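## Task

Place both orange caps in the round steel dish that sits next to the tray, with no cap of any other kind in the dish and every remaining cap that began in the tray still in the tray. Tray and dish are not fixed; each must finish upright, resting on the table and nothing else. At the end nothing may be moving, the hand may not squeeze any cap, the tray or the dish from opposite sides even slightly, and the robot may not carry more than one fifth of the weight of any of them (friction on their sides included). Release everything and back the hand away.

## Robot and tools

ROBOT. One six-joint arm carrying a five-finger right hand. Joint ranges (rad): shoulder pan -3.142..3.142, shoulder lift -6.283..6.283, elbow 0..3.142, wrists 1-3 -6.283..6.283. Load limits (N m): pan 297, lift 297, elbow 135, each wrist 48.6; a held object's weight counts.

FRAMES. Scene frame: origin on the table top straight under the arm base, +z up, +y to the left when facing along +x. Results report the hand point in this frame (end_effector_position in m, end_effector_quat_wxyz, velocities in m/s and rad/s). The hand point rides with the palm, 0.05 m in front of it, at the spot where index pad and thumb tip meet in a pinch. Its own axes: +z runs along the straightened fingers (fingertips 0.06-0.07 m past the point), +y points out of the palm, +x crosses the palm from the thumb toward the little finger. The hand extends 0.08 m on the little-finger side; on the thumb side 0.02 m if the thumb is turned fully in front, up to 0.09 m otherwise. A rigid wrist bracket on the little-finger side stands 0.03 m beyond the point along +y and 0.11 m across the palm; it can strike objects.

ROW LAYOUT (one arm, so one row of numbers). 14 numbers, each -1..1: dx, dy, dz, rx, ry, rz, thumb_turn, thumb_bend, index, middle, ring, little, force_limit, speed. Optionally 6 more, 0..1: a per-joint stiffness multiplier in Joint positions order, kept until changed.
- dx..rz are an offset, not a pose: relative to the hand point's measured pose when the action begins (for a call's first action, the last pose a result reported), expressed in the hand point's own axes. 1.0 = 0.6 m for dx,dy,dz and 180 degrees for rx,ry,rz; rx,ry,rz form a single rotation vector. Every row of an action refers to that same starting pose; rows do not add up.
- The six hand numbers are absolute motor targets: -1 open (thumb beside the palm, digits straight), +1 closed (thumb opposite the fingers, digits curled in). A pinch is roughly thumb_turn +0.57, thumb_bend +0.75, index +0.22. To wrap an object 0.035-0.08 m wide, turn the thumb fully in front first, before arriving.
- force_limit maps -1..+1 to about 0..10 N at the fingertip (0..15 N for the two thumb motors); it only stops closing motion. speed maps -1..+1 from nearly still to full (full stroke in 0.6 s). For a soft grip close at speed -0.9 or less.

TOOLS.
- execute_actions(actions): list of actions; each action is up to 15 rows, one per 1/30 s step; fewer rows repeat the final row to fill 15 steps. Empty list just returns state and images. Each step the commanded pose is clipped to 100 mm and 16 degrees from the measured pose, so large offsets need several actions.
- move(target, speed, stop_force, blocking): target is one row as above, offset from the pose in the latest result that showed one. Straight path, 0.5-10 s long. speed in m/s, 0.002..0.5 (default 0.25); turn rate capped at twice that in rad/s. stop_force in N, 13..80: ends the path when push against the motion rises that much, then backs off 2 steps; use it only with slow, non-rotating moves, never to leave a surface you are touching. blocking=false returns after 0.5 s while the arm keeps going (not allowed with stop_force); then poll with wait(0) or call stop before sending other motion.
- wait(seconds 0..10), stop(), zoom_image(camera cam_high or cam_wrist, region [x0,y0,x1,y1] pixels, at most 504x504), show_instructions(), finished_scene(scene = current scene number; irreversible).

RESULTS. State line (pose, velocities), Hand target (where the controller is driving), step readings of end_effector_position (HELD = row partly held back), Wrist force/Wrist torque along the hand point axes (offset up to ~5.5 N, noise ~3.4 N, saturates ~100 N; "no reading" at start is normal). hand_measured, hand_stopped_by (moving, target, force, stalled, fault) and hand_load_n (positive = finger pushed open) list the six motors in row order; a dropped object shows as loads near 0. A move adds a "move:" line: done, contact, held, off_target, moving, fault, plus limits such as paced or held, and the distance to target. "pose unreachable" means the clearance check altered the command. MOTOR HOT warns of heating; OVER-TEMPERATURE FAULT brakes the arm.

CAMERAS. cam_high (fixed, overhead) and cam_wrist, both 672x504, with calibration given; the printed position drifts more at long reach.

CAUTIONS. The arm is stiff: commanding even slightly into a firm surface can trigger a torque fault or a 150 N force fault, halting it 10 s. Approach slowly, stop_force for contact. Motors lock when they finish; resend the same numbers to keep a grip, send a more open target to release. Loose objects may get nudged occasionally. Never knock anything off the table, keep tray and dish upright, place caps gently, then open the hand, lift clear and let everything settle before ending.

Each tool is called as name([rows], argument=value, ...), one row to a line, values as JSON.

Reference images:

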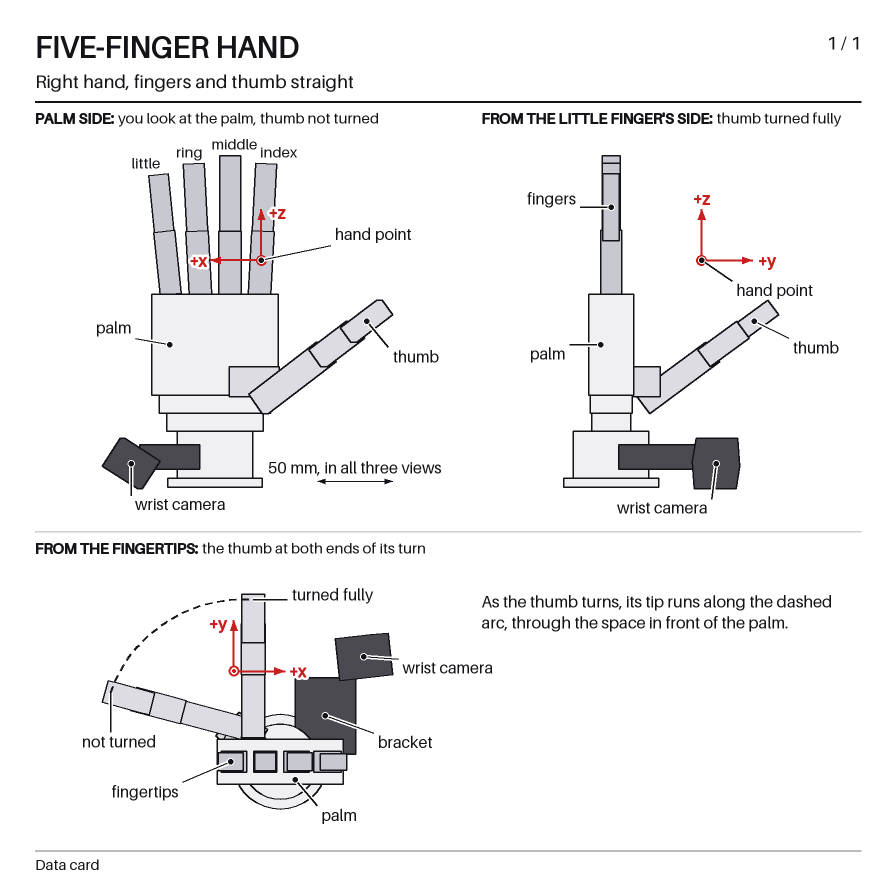

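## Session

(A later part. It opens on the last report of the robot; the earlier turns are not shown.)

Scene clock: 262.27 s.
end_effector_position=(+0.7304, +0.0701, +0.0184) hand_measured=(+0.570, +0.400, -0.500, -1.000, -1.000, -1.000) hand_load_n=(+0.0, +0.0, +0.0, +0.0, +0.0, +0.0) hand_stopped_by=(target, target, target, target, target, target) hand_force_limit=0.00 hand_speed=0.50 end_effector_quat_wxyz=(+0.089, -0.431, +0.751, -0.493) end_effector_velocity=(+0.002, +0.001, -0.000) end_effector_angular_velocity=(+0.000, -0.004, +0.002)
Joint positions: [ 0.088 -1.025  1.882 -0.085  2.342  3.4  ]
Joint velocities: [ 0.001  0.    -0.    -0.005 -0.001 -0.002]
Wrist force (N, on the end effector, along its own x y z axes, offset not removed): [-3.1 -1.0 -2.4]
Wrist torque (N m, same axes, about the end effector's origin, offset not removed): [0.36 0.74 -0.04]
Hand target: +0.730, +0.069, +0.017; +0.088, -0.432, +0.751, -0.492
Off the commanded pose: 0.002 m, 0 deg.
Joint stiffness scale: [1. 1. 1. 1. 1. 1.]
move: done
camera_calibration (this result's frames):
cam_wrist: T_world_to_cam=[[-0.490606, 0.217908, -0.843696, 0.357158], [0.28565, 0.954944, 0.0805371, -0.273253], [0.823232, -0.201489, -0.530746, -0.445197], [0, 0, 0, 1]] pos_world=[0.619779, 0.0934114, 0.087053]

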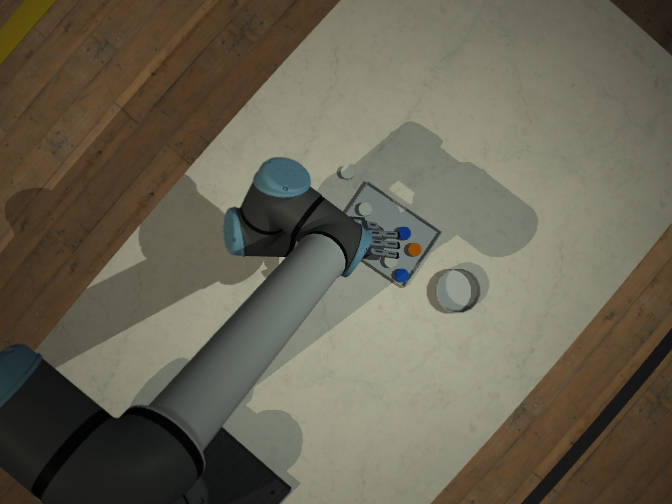

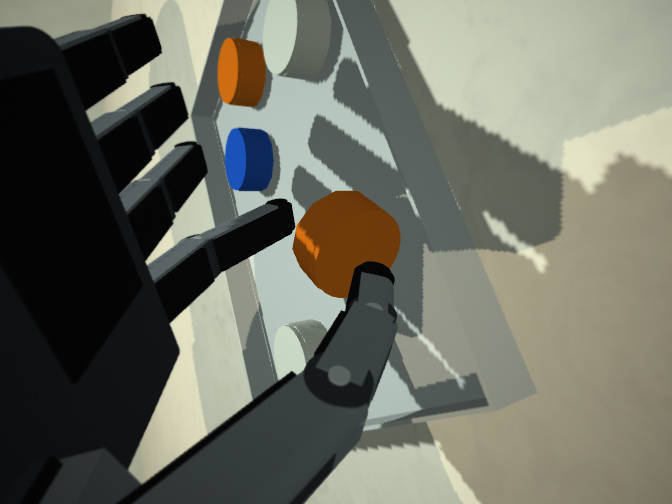

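Now close the index.

execute_actions([
  [[0,0,0,0,0,0,0.57,0.4,0.3,-1,-1,-1,0.0,-0.5]],
  [[0,0,0,0,0,0,0.57,0.4,0.3,-1,-1,-1,0.0,-0.5]],
  [[0,0,0,0,0,0,0.57,0.4,0.3,-1,-1,-1,0.0,-0.5]],
])

Scene clock: 266.40 s.
end_effector_position=(+0.7310, +0.0701, +0.0193) hand_measured=(+0.570, +0.400, +0.294, -1.000, -1.000, -1.000) hand_load_n=(-0.5, +0.5, +10.5, +0.0, +0.0, +0.0) hand_stopped_by=(target, target, force, target, target, target) hand_force_limit=0.00 hand_speed=-0.50 end_effector_quat_wxyz=(+0.090, -0.431, +0.750, -0.493) end_effector_velocity=(-0.000, +0.001, -0.000) end_effector_angular_velocity=(+0.001, +0.001, +0.001)
Joint positions: [ 0.088 -1.026  1.882 -0.086  2.343  3.4  ]
Joint velocities: [ 0.001  0.    -0.     0.001 -0.001  0.   ]
Wrist force (N, on the end effector, along its own x y z axes, offset not removed): [-3.1 4.4 -4.1]
Wrist torque (N m, same axes, about the end effector's origin, offset not removed): [1.29 0.69 0.04]
Hand target: +0.731, +0.070, +0.019; +0.090, -0.431, +0.750, -0.493
Off the commanded pose: 0.000 m, 0 deg.
Joint stiffness scale: [1. 1. 1. 1. 1. 1.]
Step readings (end_effector_position; steps 1 to 15: 1st action; 16 to 30: 2nd action; 31 to 45: 3rd action):
0: (+0.7307, +0.0701, +0.0184)
1: (+0.7307, +0.0701, +0.0184)
2: (+0.7307, +0.0701, +0.0184)
4: (+0.7307, +0.0701, +0.0184)
8: (+0.7307, +0.0701, +0.0184)
15: (+0.7309, +0.0701, +0.0192)
16: (+0.7310, +0.0701, +0.0193)
17: (+0.7310, +0.0701, +0.0193)
19: (+0.7310, +0.0701, +0.0193)
23: (+0.7310, +0.0701, +0.0193)
30: (+0.7310, +0.0701, +0.0193)
31: (+0.7310, +0.0701, +0.0193)
32: (+0.7310, +0.0701, +0.0193)
34: (+0.7310, +0.0701, +0.0193)
38: (+0.7310, +0.0701, +0.0193)
45: end_effector_position above
camera_calibration (this result's frames):
cam_wrist: T_world_to_cam=[[-0.489052, 0.217847, -0.844613, 0.357022], [0.285452, 0.954962, 0.0810244, -0.27335], [0.824224, -0.201472, -0.529211, -0.44593], [0, 0, 0, 1]] pos_world=[0.620177, 0.0934205, 0.0877026]

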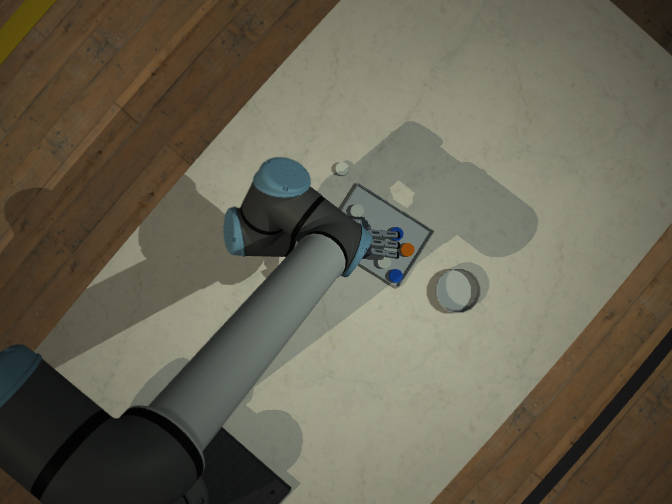

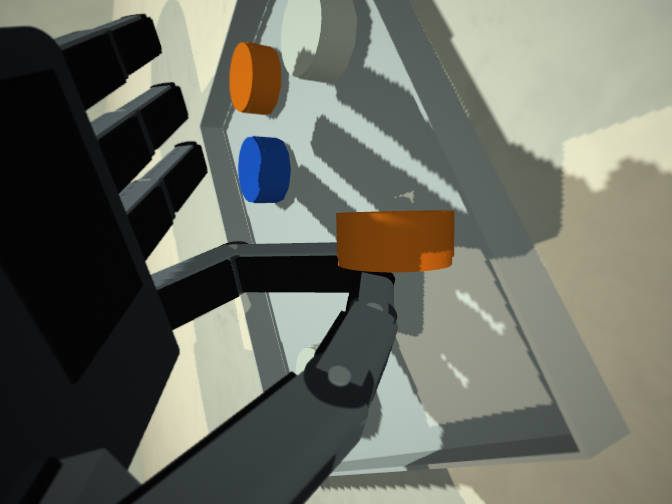

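move(target=[0.03, -0.08, -0.05, 0, 0, 0, 0.57, 0.4, -0.5, -1, -1, -1, 0.0, 0.5], speed=0.08)

Scene clock: 271.47 s.
end_effector_position=(+0.7286, +0.0701, +0.0775) hand_measured=(+0.570, +0.400, -0.500, -1.000, -1.000, -1.000) hand_load_n=(+0.0, +0.0, +0.0, +0.0, +0.0, +0.0) hand_stopped_by=(target, target, target, target, target, target) hand_force_limit=0.00 hand_speed=0.50 end_effector_quat_wxyz=(+0.090, -0.431, +0.750, -0.493) end_effector_velocity=(-0.003, -0.001, -0.001) end_effector_angular_velocity=(-0.001, +0.012, -0.001)
Joint positions: [ 0.088 -1.101  1.865  0.006  2.343  3.4  ]
Joint velocities: [-0.002  0.    -0.     0.011 -0.001 -0.001]
Wrist force (N, on the end effector, along its own x y z axes, offset not removed): [-0.9 3.6 -0.2]
Wrist torque (N m, same axes, about the end effector's origin, offset not removed): [0.85 0.33 0.14]
Hand target: +0.730, +0.070, +0.079; +0.090, -0.431, +0.750, -0.493
Off the commanded pose: 0.002 m, 0 deg.
Joint stiffness scale: [1. 1. 1. 1. 1. 1.]
move: done
camera_calibration (this result's frames):
cam_wrist: T_world_to_cam=[[-0.489221, 0.217835, -0.844518, 0.405152], [0.285469, 0.954963, 0.0809543, -0.277447], [0.824118, -0.201479, -0.529373, -0.413093], [0, 0, 0, 1]] pos_world=[0.617849, 0.0934651, 0.145939]

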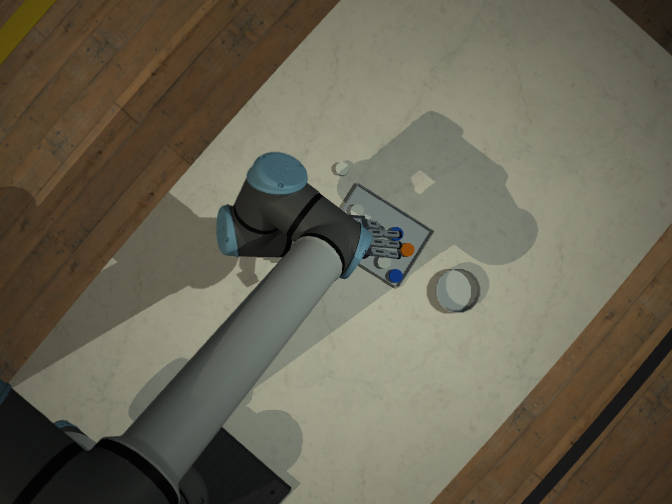

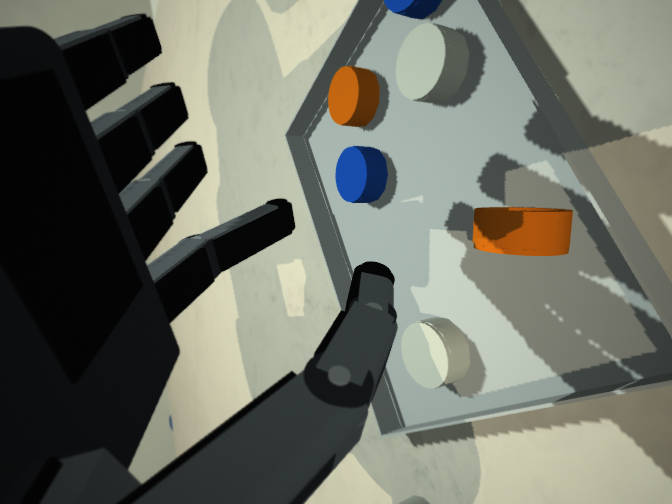

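move(target=[0.0185, 0.0255, -0.0223, -0.0591, 0.2812, 0.1389, 0.57, 0.5, -0.4, -1, -1, -1, 0.0, 0.5], speed=0.2)

Scene clock: 300.73 s.
end_effector_position=(+0.7110, +0.0711, +0.0740) hand_measured=(+0.570, +0.500, -0.400, -1.000, -1.000, -1.000) hand_load_n=(+0.0, +0.0, +0.0, +0.0, +0.0, +0.0) hand_stopped_by=(target, target, target, target, target, target) hand_force_limit=0.00 hand_speed=0.50 end_effector_quat_wxyz=(-0.104, -0.129, +0.832, -0.530) end_effector_velocity=(+0.000, -0.001, +0.001) end_effector_angular_velocity=(-0.001, -0.001, -0.001)
Joint positions: [ 0.172 -0.727  1.526  1.161  2.671  4.799]
Joint velocities: [-0.002 -0.    -0.    -0.     0.002 -0.   ]
Wrist force (N, on the end effector, along its own x y z axes, offset not removed): [-2.1 1.3 -0.4]
Wrist torque (N m, same axes, about the end effector's origin, offset not removed): [0.69 0.62 -0.08]
Hand target: +0.710, +0.071, +0.073; -0.105, -0.130, +0.831, -0.530
Off the commanded pose: 0.006 m, 15 deg.
Joint stiffness scale: [1. 1. 1. 1. 1. 1.]
move: held; limits=held; held on 16 of 84 steps, including the last
pose unreachable: on one or more control steps of this call, first in action 0 (counted from 0), an arm could not follow its commanded pose, so it was not sent that pose on those steps. On the call's last step it was still not sent that pose. It may still have moved: this result reports where it is.
cause: the commanded pose would bring two parts of the arm too close to each other (joints 4 (wrist 1) to 6 (wrist 3) lie between them).
camera_calibration (this result's frames):
cam_wrist: T_world_to_cam=[[-0.223721, 0.41124, -0.883646, 0.19377], [0.854123, 0.519446, 0.025499, -0.642317], [0.469492, -0.749038, -0.467461, -0.113758], [0, 0, 0, 1]] pos_world=[0.645376, 0.168753, 0.134425]

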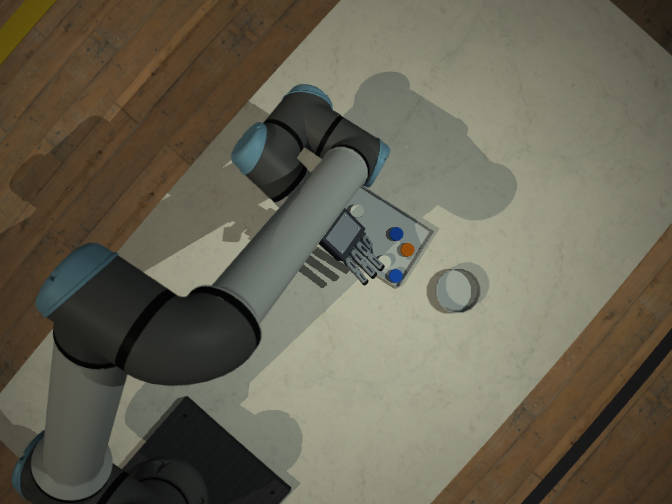

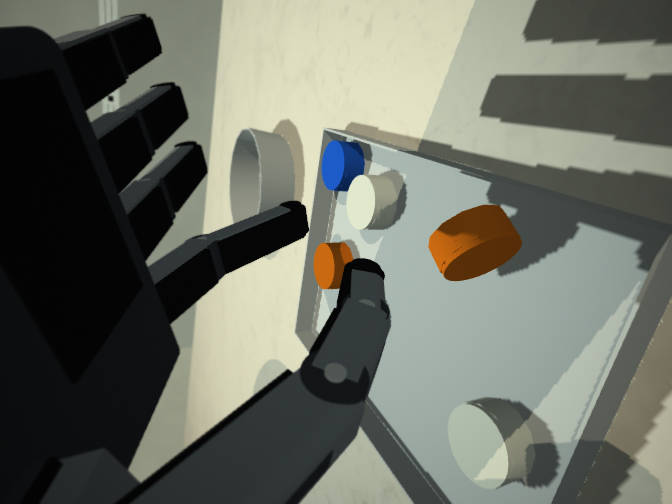

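move(target=[-0.0105, 0.0517, 0.0225, 0, 0, 0, 0.57, 0.5, -0.4, -1, -1, -1, 0.0, 0.5], speed=0.06)

Scene clock: 312.00 s.
end_effector_position=(+0.7077, +0.0705, +0.0410) hand_measured=(+0.570, +0.500, -0.400, -1.000, -1.000, -1.000) hand_load_n=(+0.0, +0.0, +0.0, +0.0, +0.0, +0.0) hand_stopped_by=(target, target, target, target, target, target) hand_force_limit=0.00 hand_speed=0.50 end_effector_quat_wxyz=(-0.104, -0.129, +0.831, -0.530) end_effector_velocity=(+0.001, +0.001, -0.000) end_effector_angular_velocity=(+0.000, -0.005, +0.001)
Joint positions: [ 0.173 -0.69   1.532  1.122  2.671  4.802]
Joint velocities: [ 0.001 -0.    -0.    -0.005  0.    -0.   ]
Wrist force (N, on the end effector, along its own x y z axes, offset not removed): [-2.1 0.4 -1.1]
Wrist torque (N m, same axes, about the end effector's origin, offset not removed): [0.55 0.57 -0.01]
Hand target: +0.706, +0.072, +0.040; -0.104, -0.129, +0.832, -0.530
Off the commanded pose: 0.002 m, 0 deg.
Joint stiffness scale: [1. 1. 1. 1. 1. 1.]
move: done
camera_calibration (this result's frames):
cam_wrist: T_world_to_cam=[[-0.223258, 0.411012, -0.883869, 0.163839], [0.854788, 0.518368, 0.0251366, -0.638698], [0.468501, -0.749909, -0.467058, -0.127329], [0, 0, 0, 1]] pos_world=[0.642184, 0.168256, 0.101397]

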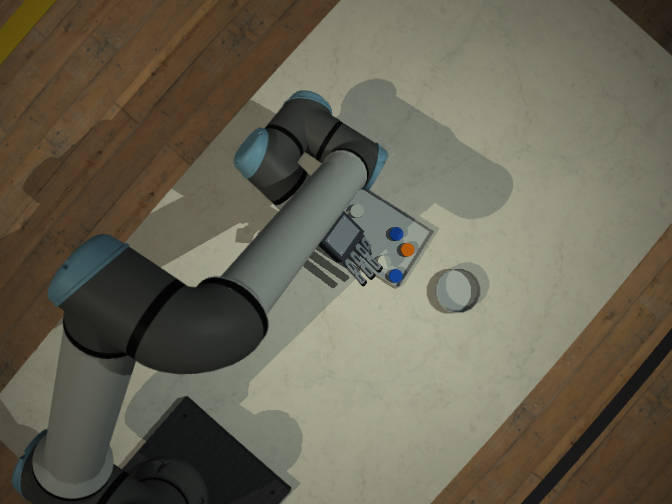

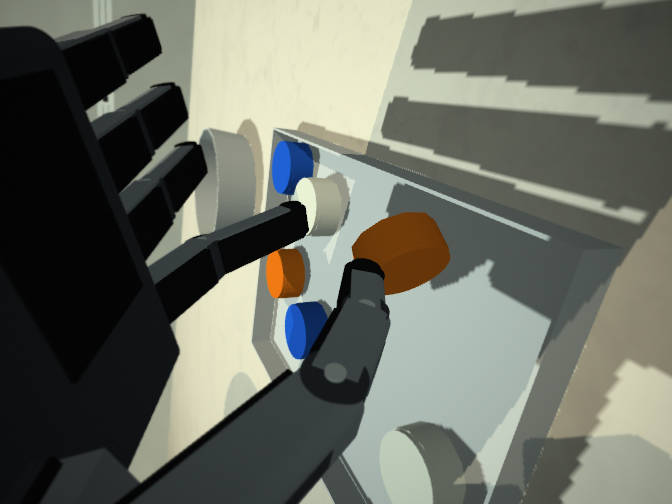

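move(target=[-0.0077, 0.0214, 0.0038, 0, 0, 0, 0.57, 0.5, -0.4, -1, -1, -1, 0.0, 0.5], speed=0.03)

Scene clock: 315.53 s.
end_effector_position=(+0.7060, +0.0722, +0.0276) hand_measured=(+0.570, +0.500, -0.400, -1.000, -1.000, -1.000) hand_load_n=(+0.0, +0.0, +0.0, +0.0, +0.0, +0.0) hand_stopped_by=(target, target, target, target, target, target) hand_force_limit=0.00 hand_speed=0.50 end_effector_quat_wxyz=(-0.107, -0.130, +0.831, -0.531) end_effector_velocity=(+0.003, +0.001, +0.001) end_effector_angular_velocity=(+0.002, -0.007, -0.001)
Joint positions: [ 0.175 -0.672  1.53   1.117  2.67   4.81 ]
Joint velocities: [ 0.001 -0.    -0.006  0.    -0.002  0.001]
Wrist force (N, on the end effector, along its own x y z axes, offset not removed): [-2.3 3.0 -2.3]
Wrist torque (N m, same axes, about the end effector's origin, offset not removed): [0.98 0.56 0.13]
Hand target: +0.708, +0.074, +0.028; -0.104, -0.129, +0.831, -0.530
Off the commanded pose: 0.003 m, 0 deg.
Joint stiffness scale: [1. 1. 1. 1. 1. 1.]
move: done
camera_calibration (this result's frames):
cam_wrist: T_world_to_cam=[[-0.227363, 0.409888, -0.883345, 0.153794], [0.855338, 0.517683, 0.0200602, -0.638026], [0.465515, -0.750997, -0.468294, -0.129329], [0, 0, 0, 1]] pos_world=[0.640899, 0.170131, 0.0880887]

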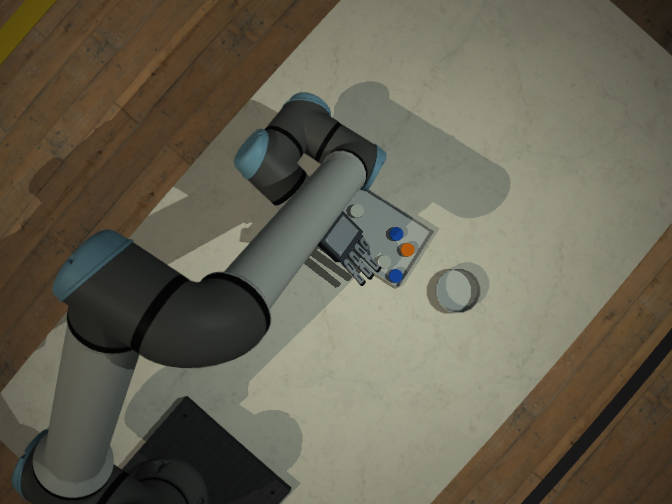

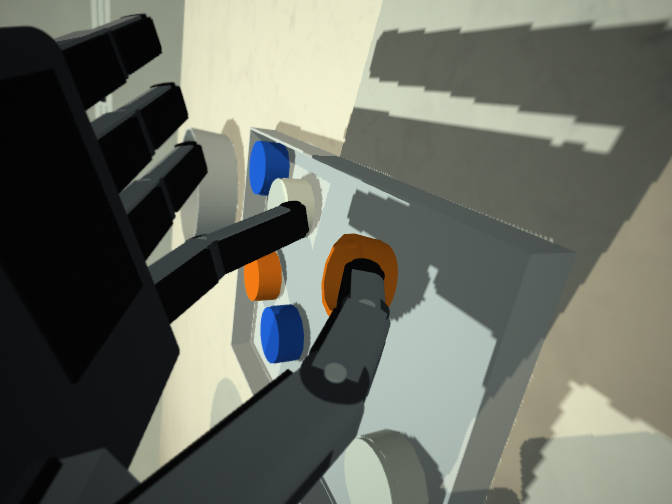

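execute_actions([
  [[0,0,0,0,0,0,0.57,0.5,0.3,-1,-1,-1,0.0,-0.6]],
  [[0,0,0,0,0,0,0.57,0.5,0.3,-1,-1,-1,0.0,-0.6]],
  [[0,0,0,0,0,0,0.57,0.5,0.3,-1,-1,-1,0.0,-0.6]],
])

Scene clock: 319.60 s.
end_effector_position=(+0.7064, +0.0722, +0.0277) hand_measured=(+0.570, +0.500, +0.262, -1.000, -1.000, -1.000) hand_load_n=(-0.5, +1.0, +8.0, +0.0, +0.0, +0.0) hand_stopped_by=(target, target, force, target, target, target) hand_force_limit=0.00 hand_speed=-0.60 end_effector_quat_wxyz=(-0.107, -0.129, +0.831, -0.531) end_effector_velocity=(-0.000, +0.000, -0.000) end_effector_angular_velocity=(+0.000, +0.001, +0.001)
Joint positions: [ 0.175 -0.672  1.53   1.117  2.67   4.81 ]
Joint velocities: [ 0.     0.    -0.    -0.    -0.    -0.001]
Wrist force (N, on the end effector, along its own x y z axes, offset not removed): [-5.3 -3.3 -1.3]
Wrist torque (N m, same axes, about the end effector's origin, offset not removed): [-0.15 0.99 -0.06]
Hand target: +0.706, +0.072, +0.028; -0.107, -0.129, +0.831, -0.531
Off the commanded pose: 0.000 m, 0 deg.
Joint stiffness scale: [1. 1. 1. 1. 1. 1.]
Step readings (end_effector_position; steps 1 to 15: 1st action; 16 to 30: 2nd action; 31 to 45: 3rd action):
0: (+0.7064, +0.0722, +0.0277)
1: (+0.7064, +0.0722, +0.0277)
2: (+0.7064, +0.0722, +0.0277)
4: (+0.7064, +0.0722, +0.0277)
8: (+0.7064, +0.0722, +0.0277)
15: (+0.7064, +0.0722, +0.0277)
16: (+0.7064, +0.0722, +0.0277)
17: (+0.7064, +0.0722, +0.0277)
19: (+0.7064, +0.0722, +0.0277)
23: (+0.7064, +0.0722, +0.0277)
30: (+0.7064, +0.0722, +0.0277)
31: (+0.7064, +0.0722, +0.0277)
32: (+0.7064, +0.0722, +0.0277)
34: (+0.7064, +0.0722, +0.0277)
38: (+0.7064, +0.0722, +0.0277)
45: end_effector_position above
camera_calibration (this result's frames):
cam_wrist: T_world_to_cam=[[-0.226545, 0.410008, -0.883499, 0.153376], [0.855389, 0.517567, 0.0208524, -0.638393], [0.46582, -0.751011, -0.467968, -0.129611], [0, 0, 0, 1]] pos_world=[0.641196, 0.170186, 0.088166]

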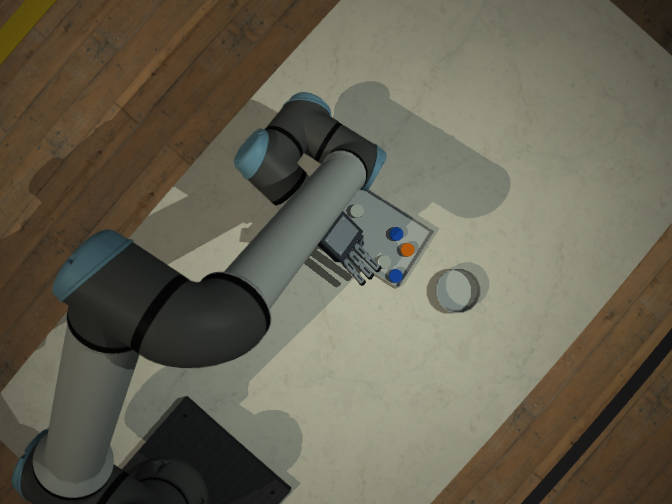

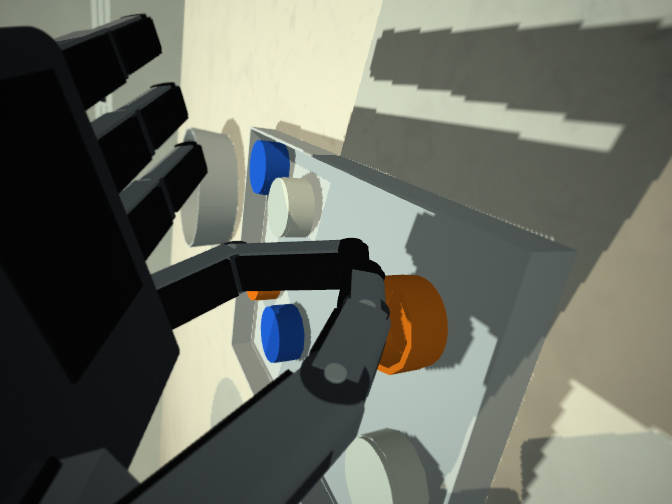

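move(target=[0.026, -0.071, -0.035, 0, 0, 0, 0.57, 0.5, -0.4, -1, -1, -1, 0.0, 0.5], speed=0.08)

Scene clock: 323.90 s.
end_effector_position=(+0.7083, +0.0727, +0.0781) hand_measured=(+0.570, +0.500, -0.400, -1.000, -1.000, -1.000) hand_load_n=(+0.0, +0.0, +0.0, +0.0, +0.0, +0.0) hand_stopped_by=(target, target, target, target, target, target) hand_force_limit=0.00 hand_speed=0.50 end_effector_quat_wxyz=(-0.105, -0.128, +0.831, -0.531) end_effector_velocity=(-0.004, -0.001, +0.000) end_effector_angular_velocity=(-0.003, +0.013, -0.001)
Joint positions: [ 0.175 -0.732  1.53   1.173  2.67   4.81 ]
Joint velocities: [-0.001  0.     0.006  0.008  0.001  0.001]
Wrist force (N, on the end effector, along its own x y z axes, offset not removed): [2.0 0.4 -0.3]
Wrist torque (N m, same axes, about the end effector's origin, offset not removed): [0.32 -0.12 0.31]
Hand target: +0.706, +0.073, +0.078; -0.107, -0.129, +0.831, -0.531
Off the commanded pose: 0.002 m, 0 deg.
Joint stiffness scale: [1. 1. 1. 1. 1. 1.]
move: done
camera_calibration (this result's frames):
cam_wrist: T_world_to_cam=[[-0.222838, 0.410587, -0.884173, 0.195543], [0.855286, 0.517564, 0.0247851, -0.64156], [0.467792, -0.750697, -0.466502, -0.1081], [0, 0, 0, 1]] pos_world=[0.64286, 0.170611, 0.138366]

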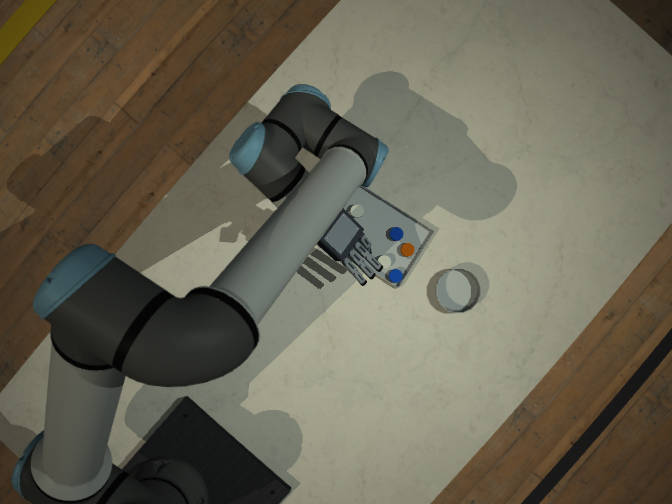

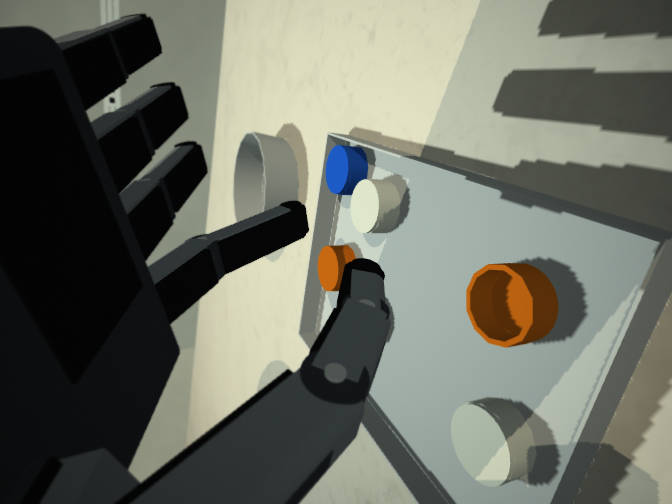

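move(target=[-0.0385, 0.0565, 0.028, 0, 0, 0, 0.57, 0.7, -0.4, -1, -1, -1, 0.0, 0.5], speed=0.08)

Scene clock: 333.57 s.
end_effector_position=(+0.7166, +0.0739, +0.0344) hand_measured=(+0.570, +0.700, -0.400, -1.000, -1.000, -1.000) hand_load_n=(+0.0, +0.0, +0.0, +0.0, +0.0, +0.0) hand_stopped_by=(target, target, target, target, target, target) hand_force_limit=0.00 hand_speed=0.50 end_effector_quat_wxyz=(-0.106, -0.129, +0.831, -0.531) end_effector_velocity=(+0.005, +0.001, +0.001) end_effector_angular_velocity=(+0.003, -0.012, -0.001)
Joint positions: [ 0.175 -0.67   1.506  1.137  2.67   4.81 ]
Joint velocities: [-0.     0.    -0.009 -0.004 -0.001  0.001]
Wrist force (N, on the end effector, along its own x y z axes, offset not removed): [-4.0 1.0 0.0]
Wrist torque (N m, same axes, about the end effector's origin, offset not removed): [0.41 0.77 -0.10]
Hand target: +0.719, +0.073, +0.035; -0.105, -0.128, +0.831, -0.531
Off the commanded pose: 0.002 m, 0 deg.
Joint stiffness scale: [1. 1. 1. 1. 1. 1.]
move: done
camera_calibration (this result's frames):
cam_wrist: T_world_to_cam=[[-0.225562, 0.410207, -0.883658, 0.160272], [0.855256, 0.517738, 0.0220297, -0.648091], [0.46654, -0.750785, -0.467614, -0.13054], [0, 0, 0, 1]] pos_world=[0.651337, 0.17179, 0.0948606]

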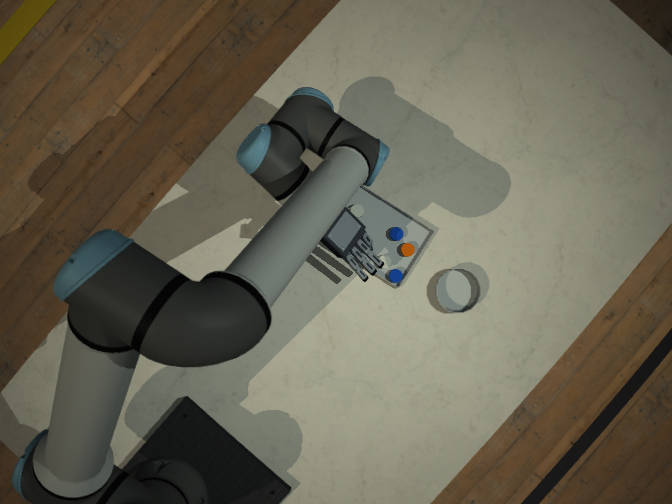

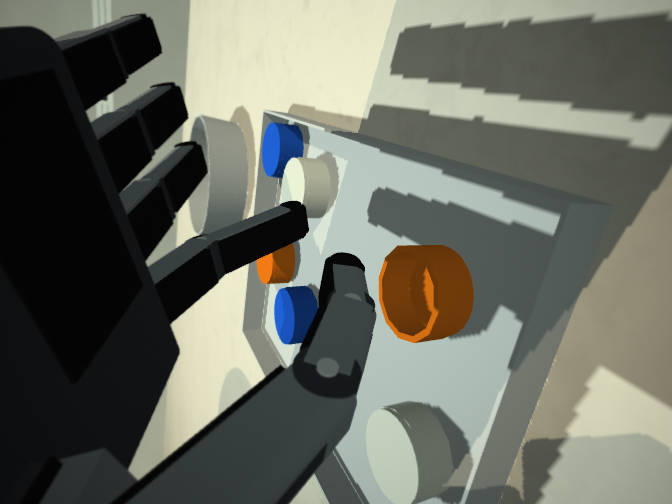

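move(target=[-0.0148, 0.0315, 0.014, 0, 0, 0, 0.57, 0.7, -0.4, -1, -1, -1, 0.0, 0.5], speed=0.03)

Scene clock: 340.00 s.
end_effector_position=(+0.7173, +0.0739, +0.0135) hand_measured=(+0.570, +0.700, -0.400, -1.000, -1.000, -1.000) hand_load_n=(-1.0, -1.5, +0.0, +0.0, +0.0, +0.0) hand_stopped_by=(target, target, target, target, target, target) hand_force_limit=0.00 hand_speed=0.50 end_effector_quat_wxyz=(-0.107, -0.130, +0.831, -0.531) end_effector_velocity=(+0.004, +0.002, +0.001) end_effector_angular_velocity=(+0.002, -0.010, +0.001)
Joint positions: [ 0.175 -0.642  1.5    1.12   2.67   4.81 ]
Joint velocities: [ 0.002 -0.    -0.008 -0.002 -0.     0.   ]
Wrist force (N, on the end effector, along its own x y z axes, offset not removed): [-3.4 -2.5 -2.9]
Wrist torque (N m, same axes, about the end effector's origin, offset not removed): [0.33 1.08 -0.17]
Hand target: +0.719, +0.075, +0.012; -0.106, -0.129, +0.831, -0.531
Off the commanded pose: 0.002 m, 0 deg.
Joint stiffness scale: [1. 1. 1. 1. 1. 1.]
move: done
camera_calibration (this result's frames):
cam_wrist: T_world_to_cam=[[-0.228565, 0.409712, -0.883116, 0.144128], [0.855393, 0.51764, 0.0187636, -0.648296], [0.464824, -0.751123, -0.468779, -0.13934], [0, 0, 0, 1]] pos_world=[0.652259, 0.171871, 0.0741267]

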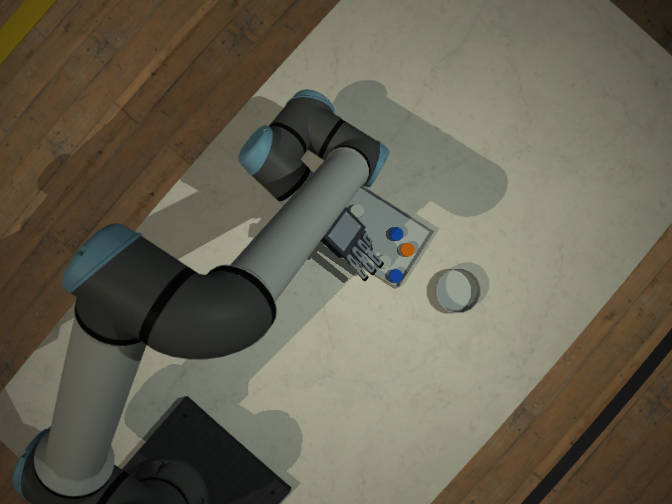

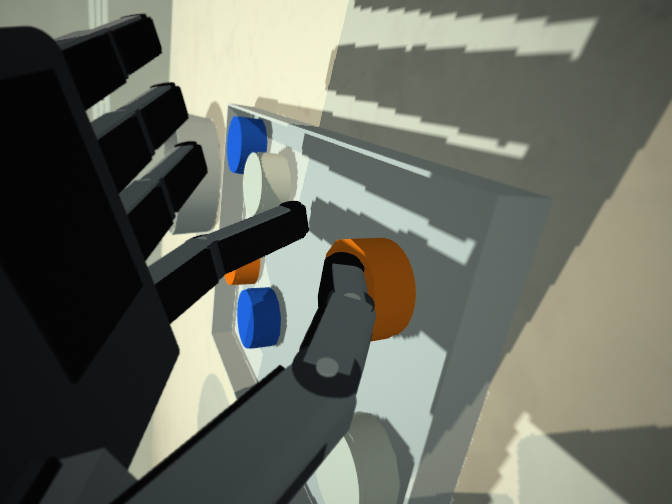

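Thumb appears to be in the cup. Close the index gently.

execute_actions([
  [[0,0,0,0,0,0,0.57,0.7,0.35,-1,-1,-1,0.0,-0.6]],
  [[0,0,0,0,0,0,0.57,0.7,0.35,-1,-1,-1,0.0,-0.6]],
  [[0,0,0,0,0,0,0.57,0.7,0.35,-1,-1,-1,0.0,-0.6]],
])

Scene clock: 344.80 s.
end_effector_position=(+0.7183, +0.0735, +0.0169) hand_measured=(+0.570, +0.700, +0.194, -1.000, -1.000, -1.000) hand_load_n=(-1.0, +1.0, +10.0, +0.0, +0.0, +0.0) hand_stopped_by=(target, target, force, target, target, target) hand_force_limit=0.00 hand_speed=-0.60 end_effector_quat_wxyz=(-0.106, -0.130, +0.830, -0.532) end_effector_velocity=(-0.000, +0.000, -0.000) end_effector_angular_velocity=(+0.001, +0.000, -0.001)
Joint positions: [ 0.175 -0.646  1.499  1.121  2.673  4.81 ]
Joint velocities: [ 0.     0.    -0.     0.001 -0.002  0.001]
Wrist force (N, on the end effector, along its own x y z axes, offset not removed): [-0.4 1.8 -2.4]
Wrist torque (N m, same axes, about the end effector's origin, offset not removed): [0.82 0.34 0.15]
Hand target: +0.718, +0.074, +0.017; -0.106, -0.130, +0.830, -0.532
Off the commanded pose: 0.000 m, 0 deg.
Joint stiffness scale: [1. 1. 1. 1. 1. 1.]
Step readings (end_effector_position; steps 1 to 15: 1st action; 16 to 30: 2nd action; 31 to 45: 3rd action):
0: (+0.7175, +0.0739, +0.0135)
1: (+0.7175, +0.0739, +0.0135)
2: (+0.7175, +0.0739, +0.0135)
4: (+0.7175, +0.0739, +0.0135)
8: (+0.7177, +0.0737, +0.0144)
15: (+0.7182, +0.0736, +0.0164)
16: (+0.7182, +0.0736, +0.0165)
17: (+0.7182, +0.0736, +0.0166)
19: (+0.7183, +0.0735, +0.0168)
23: (+0.7183, +0.0735, +0.0169)
30: (+0.7183, +0.0735, +0.0169)
31: (+0.7183, +0.0735, +0.0169)
32: (+0.7183, +0.0735, +0.0169)
34: (+0.7183, +0.0735, +0.0169)
38: (+0.7183, +0.0735, +0.0169)
45: end_effector_position above
camera_calibration (this result's frames):
cam_wrist: T_world_to_cam=[[-0.226523, 0.407264, -0.884773, 0.1462], [0.854691, 0.518753, 0.0199625, -0.648599], [0.467109, -0.751686, -0.465594, -0.140168], [0, 0, 0, 1]] pos_world=[0.652944, 0.171558, 0.0770405]

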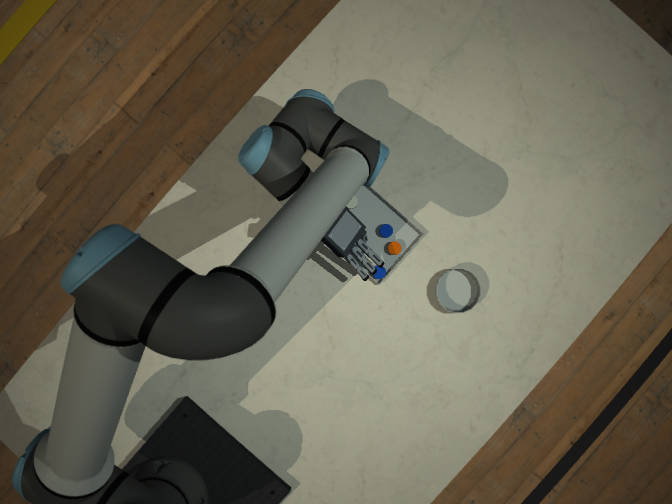

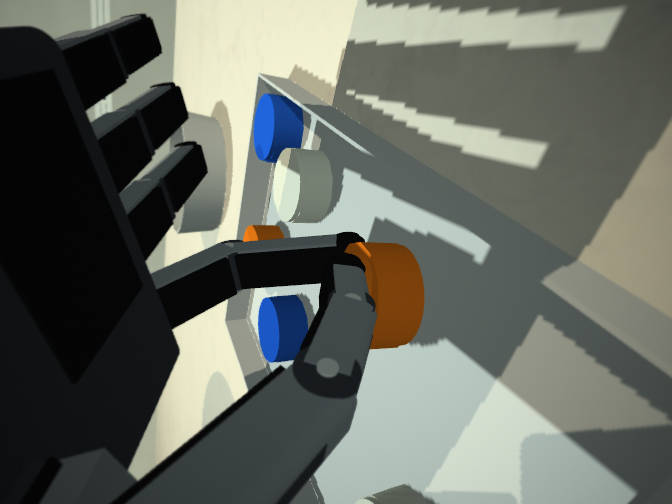

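move(target=[0.031, -0.0855, -0.0418, 0, 0, 0, 0.57, 0.7, 0.35, -1, -1, -1, 0.0, -0.6], speed=0.06)

Scene clock: 348.93 s.
end_effector_position=(+0.7202, +0.0740, +0.0775) hand_measured=(+0.570, +0.700, +0.194, -1.000, -1.000, -1.000) hand_load_n=(-1.0, +1.0, +10.0, +0.0, +0.0, +0.0) hand_stopped_by=(target, target, force, target, target, target) hand_force_limit=0.00 hand_speed=-0.60 end_effector_quat_wxyz=(-0.104, -0.129, +0.831, -0.532) end_effector_velocity=(-0.002, +0.001, +0.000) end_effector_angular_velocity=(-0.001, +0.007, +0.001)
Joint positions: [ 0.175 -0.717  1.502  1.186  2.673  4.81 ]
Joint velocities: [ 0.001 -0.     0.001  0.005 -0.    -0.   ]
Wrist force (N, on the end effector, along its own x y z axes, offset not removed): [-4.8 -1.7 0.0]
Wrist torque (N m, same axes, about the end effector's origin, offset not removed): [0.08 0.86 -0.15]
Hand target: +0.718, +0.074, +0.077; -0.106, -0.130, +0.830, -0.532
Off the commanded pose: 0.002 m, 0 deg.
Joint stiffness scale: [1. 1. 1. 1. 1. 1.]
move: done
camera_calibration (this result's frames):
cam_wrist: T_world_to_cam=[[-0.223097, 0.407799, -0.885397, 0.197607], [0.8546, 0.51875, 0.0235905, -0.651879], [0.46892, -0.751398, -0.464236, -0.113876], [0, 0, 0, 1]] pos_world=[0.65458, 0.172012, 0.137474]

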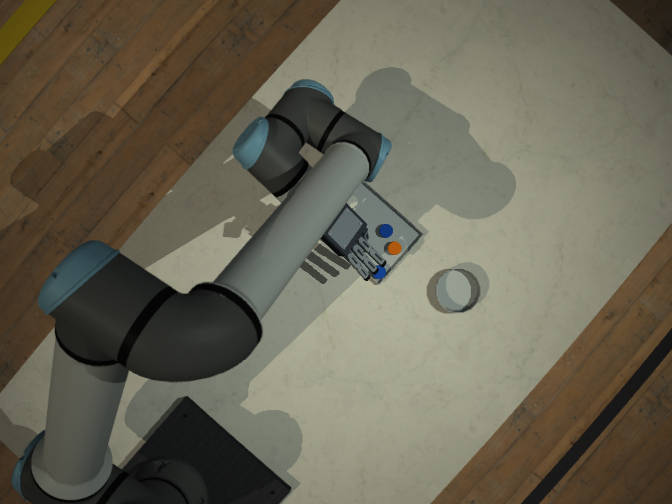

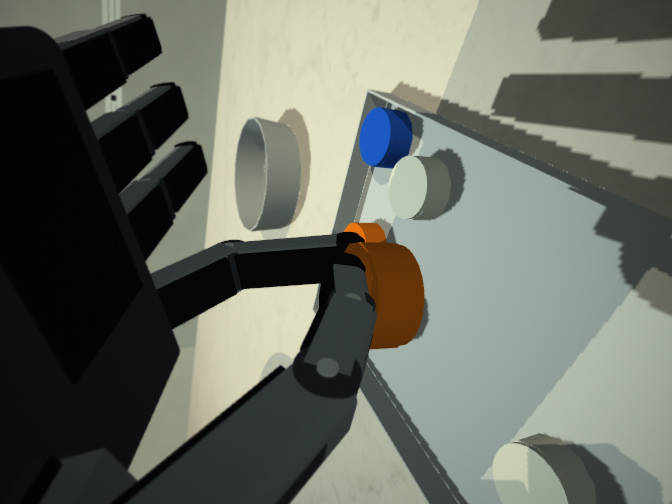

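move(target=[-0.0493, -0.2222, 0.3712, 0, 0, 0, 0.57, 0.7, 0.35, -1, -1, -1, 0.0, -0.6], speed=0.2)

Scene clock: 357.80 s.
end_effector_position=(+0.7848, -0.1796, +0.0921) hand_measured=(+0.570, +0.700, +0.194, -1.000, -1.000, -1.000) hand_load_n=(-1.0, +1.0, +10.0, +0.0, +0.0, +0.0) hand_stopped_by=(target, target, force, target, target, target) hand_force_limit=0.00 hand_speed=-0.60 end_effector_quat_wxyz=(-0.104, -0.127, +0.830, -0.533) end_effector_velocity=(-0.001, +0.001, -0.005) end_effector_angular_velocity=(+0.004, +0.006, +0.015)
Joint positions: [-0.158 -0.802  1.454  0.625  2.694  4.047]
Joint velocities: [-0.    -0.002  0.01  -0.029 -0.007 -0.032]
Wrist force (N, on the end effector, along its own x y z axes, offset not removed): [-1.7 -0.2 -3.1]
Wrist torque (N m, same axes, about the end effector's origin, offset not removed): [0.41 0.27 0.13]
Hand target: +0.783, -0.179, +0.091; -0.104, -0.129, +0.830, -0.532
Off the commanded pose: 0.002 m, 0 deg.
Joint stiffness scale: [1. 1. 1. 1. 1. 1.]
move: done
camera_calibration (this result's frames):
cam_wrist: T_world_to_cam=[[-0.219564, 0.406831, -0.886725, 0.325598], [0.855589, 0.517034, 0.0253621, -0.577127], [0.468785, -0.753103, -0.461602, -0.328436], [0, 0, 0, 1]] pos_world=[0.719239, -0.0814151, 0.151746]

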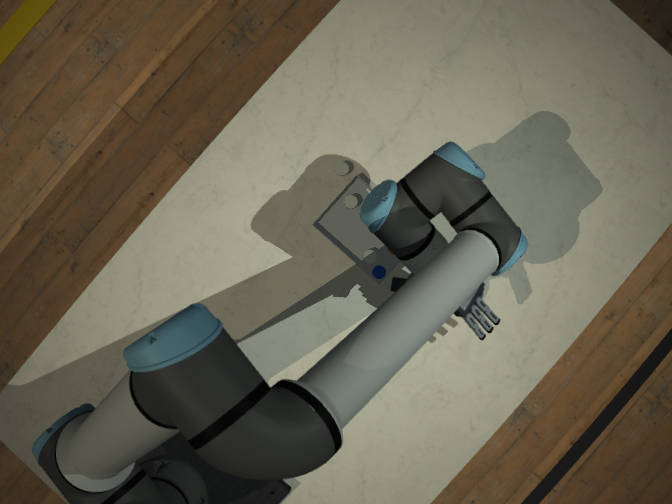

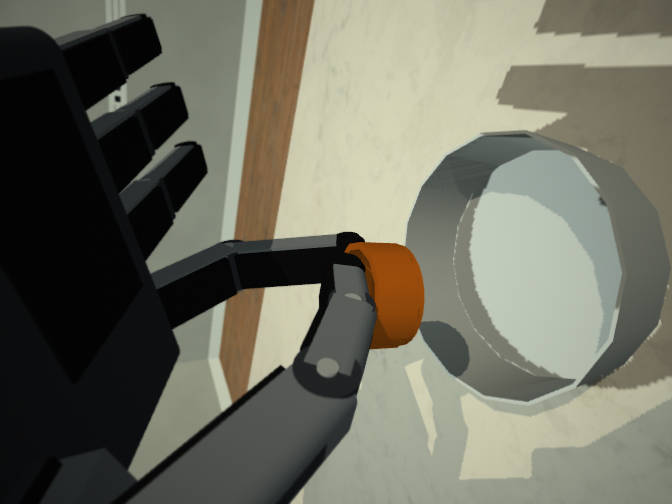

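move(target=[-0.0207, 0.057, 0.0279, 0, 0, 0, 0.57, 0.7, 0.35, -1, -1, -1, 0.0, -0.6], speed=0.1)

execute_actions([
  [[0,0,0,0,0,0,0.57,0.7,-0.4,-1,-1,-1,0.0,0.3]],
  [[0,0,0,0,0,0,0.57,0.7,-0.4,-1,-1,-1,0.0,0.3]],
])

Scene clock: 365.77 s.
end_effector_position=(+0.7852, -0.1797, +0.0516) hand_measured=(+0.570, +0.700, +0.194, -1.000, -1.000, -1.000) hand_load_n=(-1.0, +1.0, +10.0, +0.0, +0.0, +0.0) hand_stopped_by=(target, target, force, target, target, target) hand_force_limit=0.00 hand_speed=-0.60 end_effector_quat_wxyz=(-0.105, -0.128, +0.830, -0.532) end_effector_velocity=(+0.002, +0.000, +0.001) end_effector_angular_velocity=(-0.003, -0.009, +0.001)
Joint positions: [-0.158 -0.76   1.461  0.577  2.693  4.045]
Joint velocities: [ 0.001 -0.002  0.    -0.009  0.001 -0.001]
Wrist force (N, on the end effector, along its own x y z axes, offset not removed): [-4.9 1.7 1.4]
Wrist torque (N m, same axes, about the end effector's origin, offset not removed): [0.45 1.18 -0.25]
Hand target: +0.785, -0.180, +0.052; -0.104, -0.127, +0.830, -0.533
Off the commanded pose: 0.001 m, 0 deg.
Joint stiffness scale: [1. 1. 1. 1. 1. 1.]
move: done
camera_calibration (this result's frames):
cam_wrist: T_world_to_cam=[[-0.222267, 0.407697, -0.885653, 0.291975], [0.855145, 0.517844, 0.0237711, -0.575808], [0.468321, -0.752078, -0.46374, -0.346721], [0, 0, 0, 1]] pos_world=[0.719672, -0.0816197, 0.111488]

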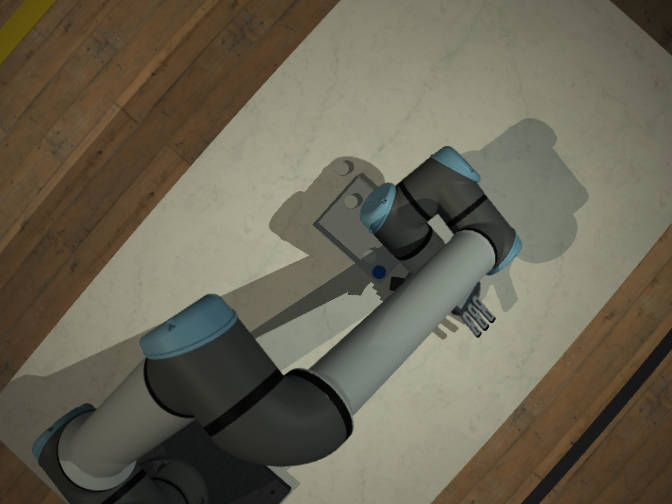

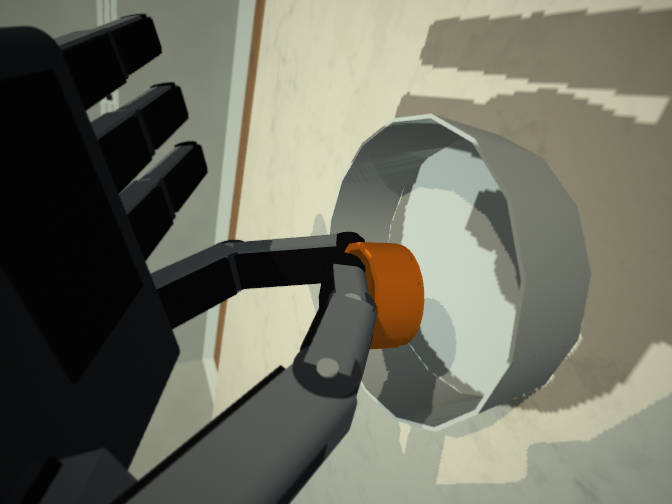

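Scene clock: 366.77 s.
end_effector_position=(+0.7852, -0.1797, +0.0516) hand_measured=(+0.570, +0.700, -0.400, -1.000, -1.000, -1.000) hand_load_n=(+0.0, +0.0, +0.0, +0.0, +0.0, +0.0) hand_stopped_by=(target, target, target, target, target, target) hand_force_limit=0.00 hand_speed=0.30 end_effector_quat_wxyz=(-0.104, -0.128, +0.830, -0.532) end_effector_velocity=(+0.000, +0.000, +0.000) end_effector_angular_velocity=(-0.001, +0.000, +0.001)
Joint positions: [-0.158 -0.76   1.461  0.577  2.693  4.045]
Joint velocities: [ 0.001 -0.    -0.    -0.     0.001 -0.001]
Wrist force (N, on the end effector, along its own x y z axes, offset not removed): [-0.7 2.0 -3.8]
Wrist torque (N m, same axes, about the end effector's origin, offset not removed): [0.83 0.43 0.02]
Hand target: +0.785, -0.180, +0.052; -0.104, -0.128, +0.830, -0.532
Off the commanded pose: 0.000 m, 0 deg.
Joint stiffness scale: [1. 1. 1. 1. 1. 1.]
Step readings (end_effector_position; steps 1 to 15: 1st action; 16 to 30: 2nd action):
0: (+0.7852, -0.1797, +0.0516)
1: (+0.7852, -0.1797, +0.0516)
2: (+0.7852, -0.1797, +0.0516)
4: (+0.7852, -0.1797, +0.0516)
8: (+0.7852, -0.1797, +0.0516)
15: (+0.7852, -0.1797, +0.0516)
16: (+0.7852, -0.1797, +0.0516)
17: (+0.7852, -0.1797, +0.0516)
19: (+0.7852, -0.1797, +0.0516)
23: (+0.7852, -0.1797, +0.0516)
30: end_effector_position above
camera_calibration (this result's frames):
cam_wrist: T_world_to_cam=[[-0.221955, 0.407641, -0.885757, 0.291733], [0.855136, 0.517847, 0.0240397, -0.575869], [0.468486, -0.752106, -0.463527, -0.346917], [0, 0, 0, 1]] pos_world=[0.719723, -0.081629, 0.111443]

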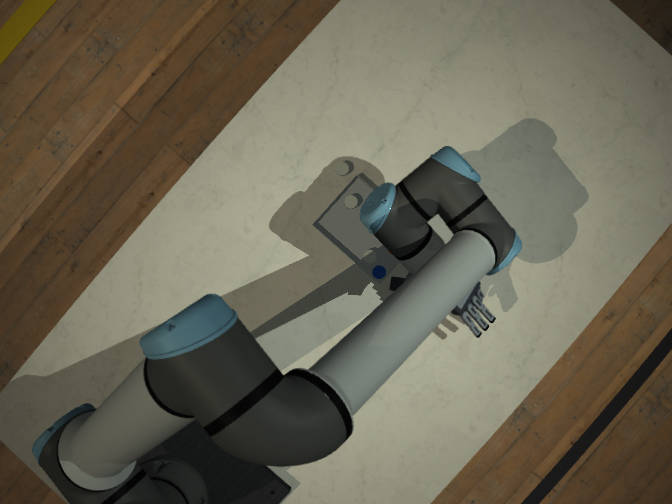

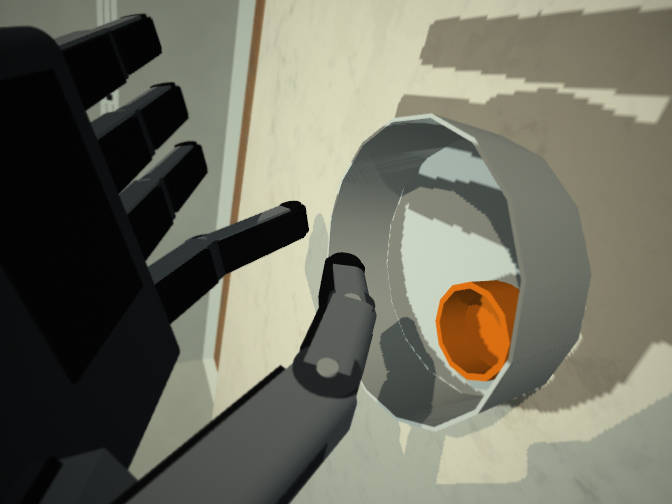

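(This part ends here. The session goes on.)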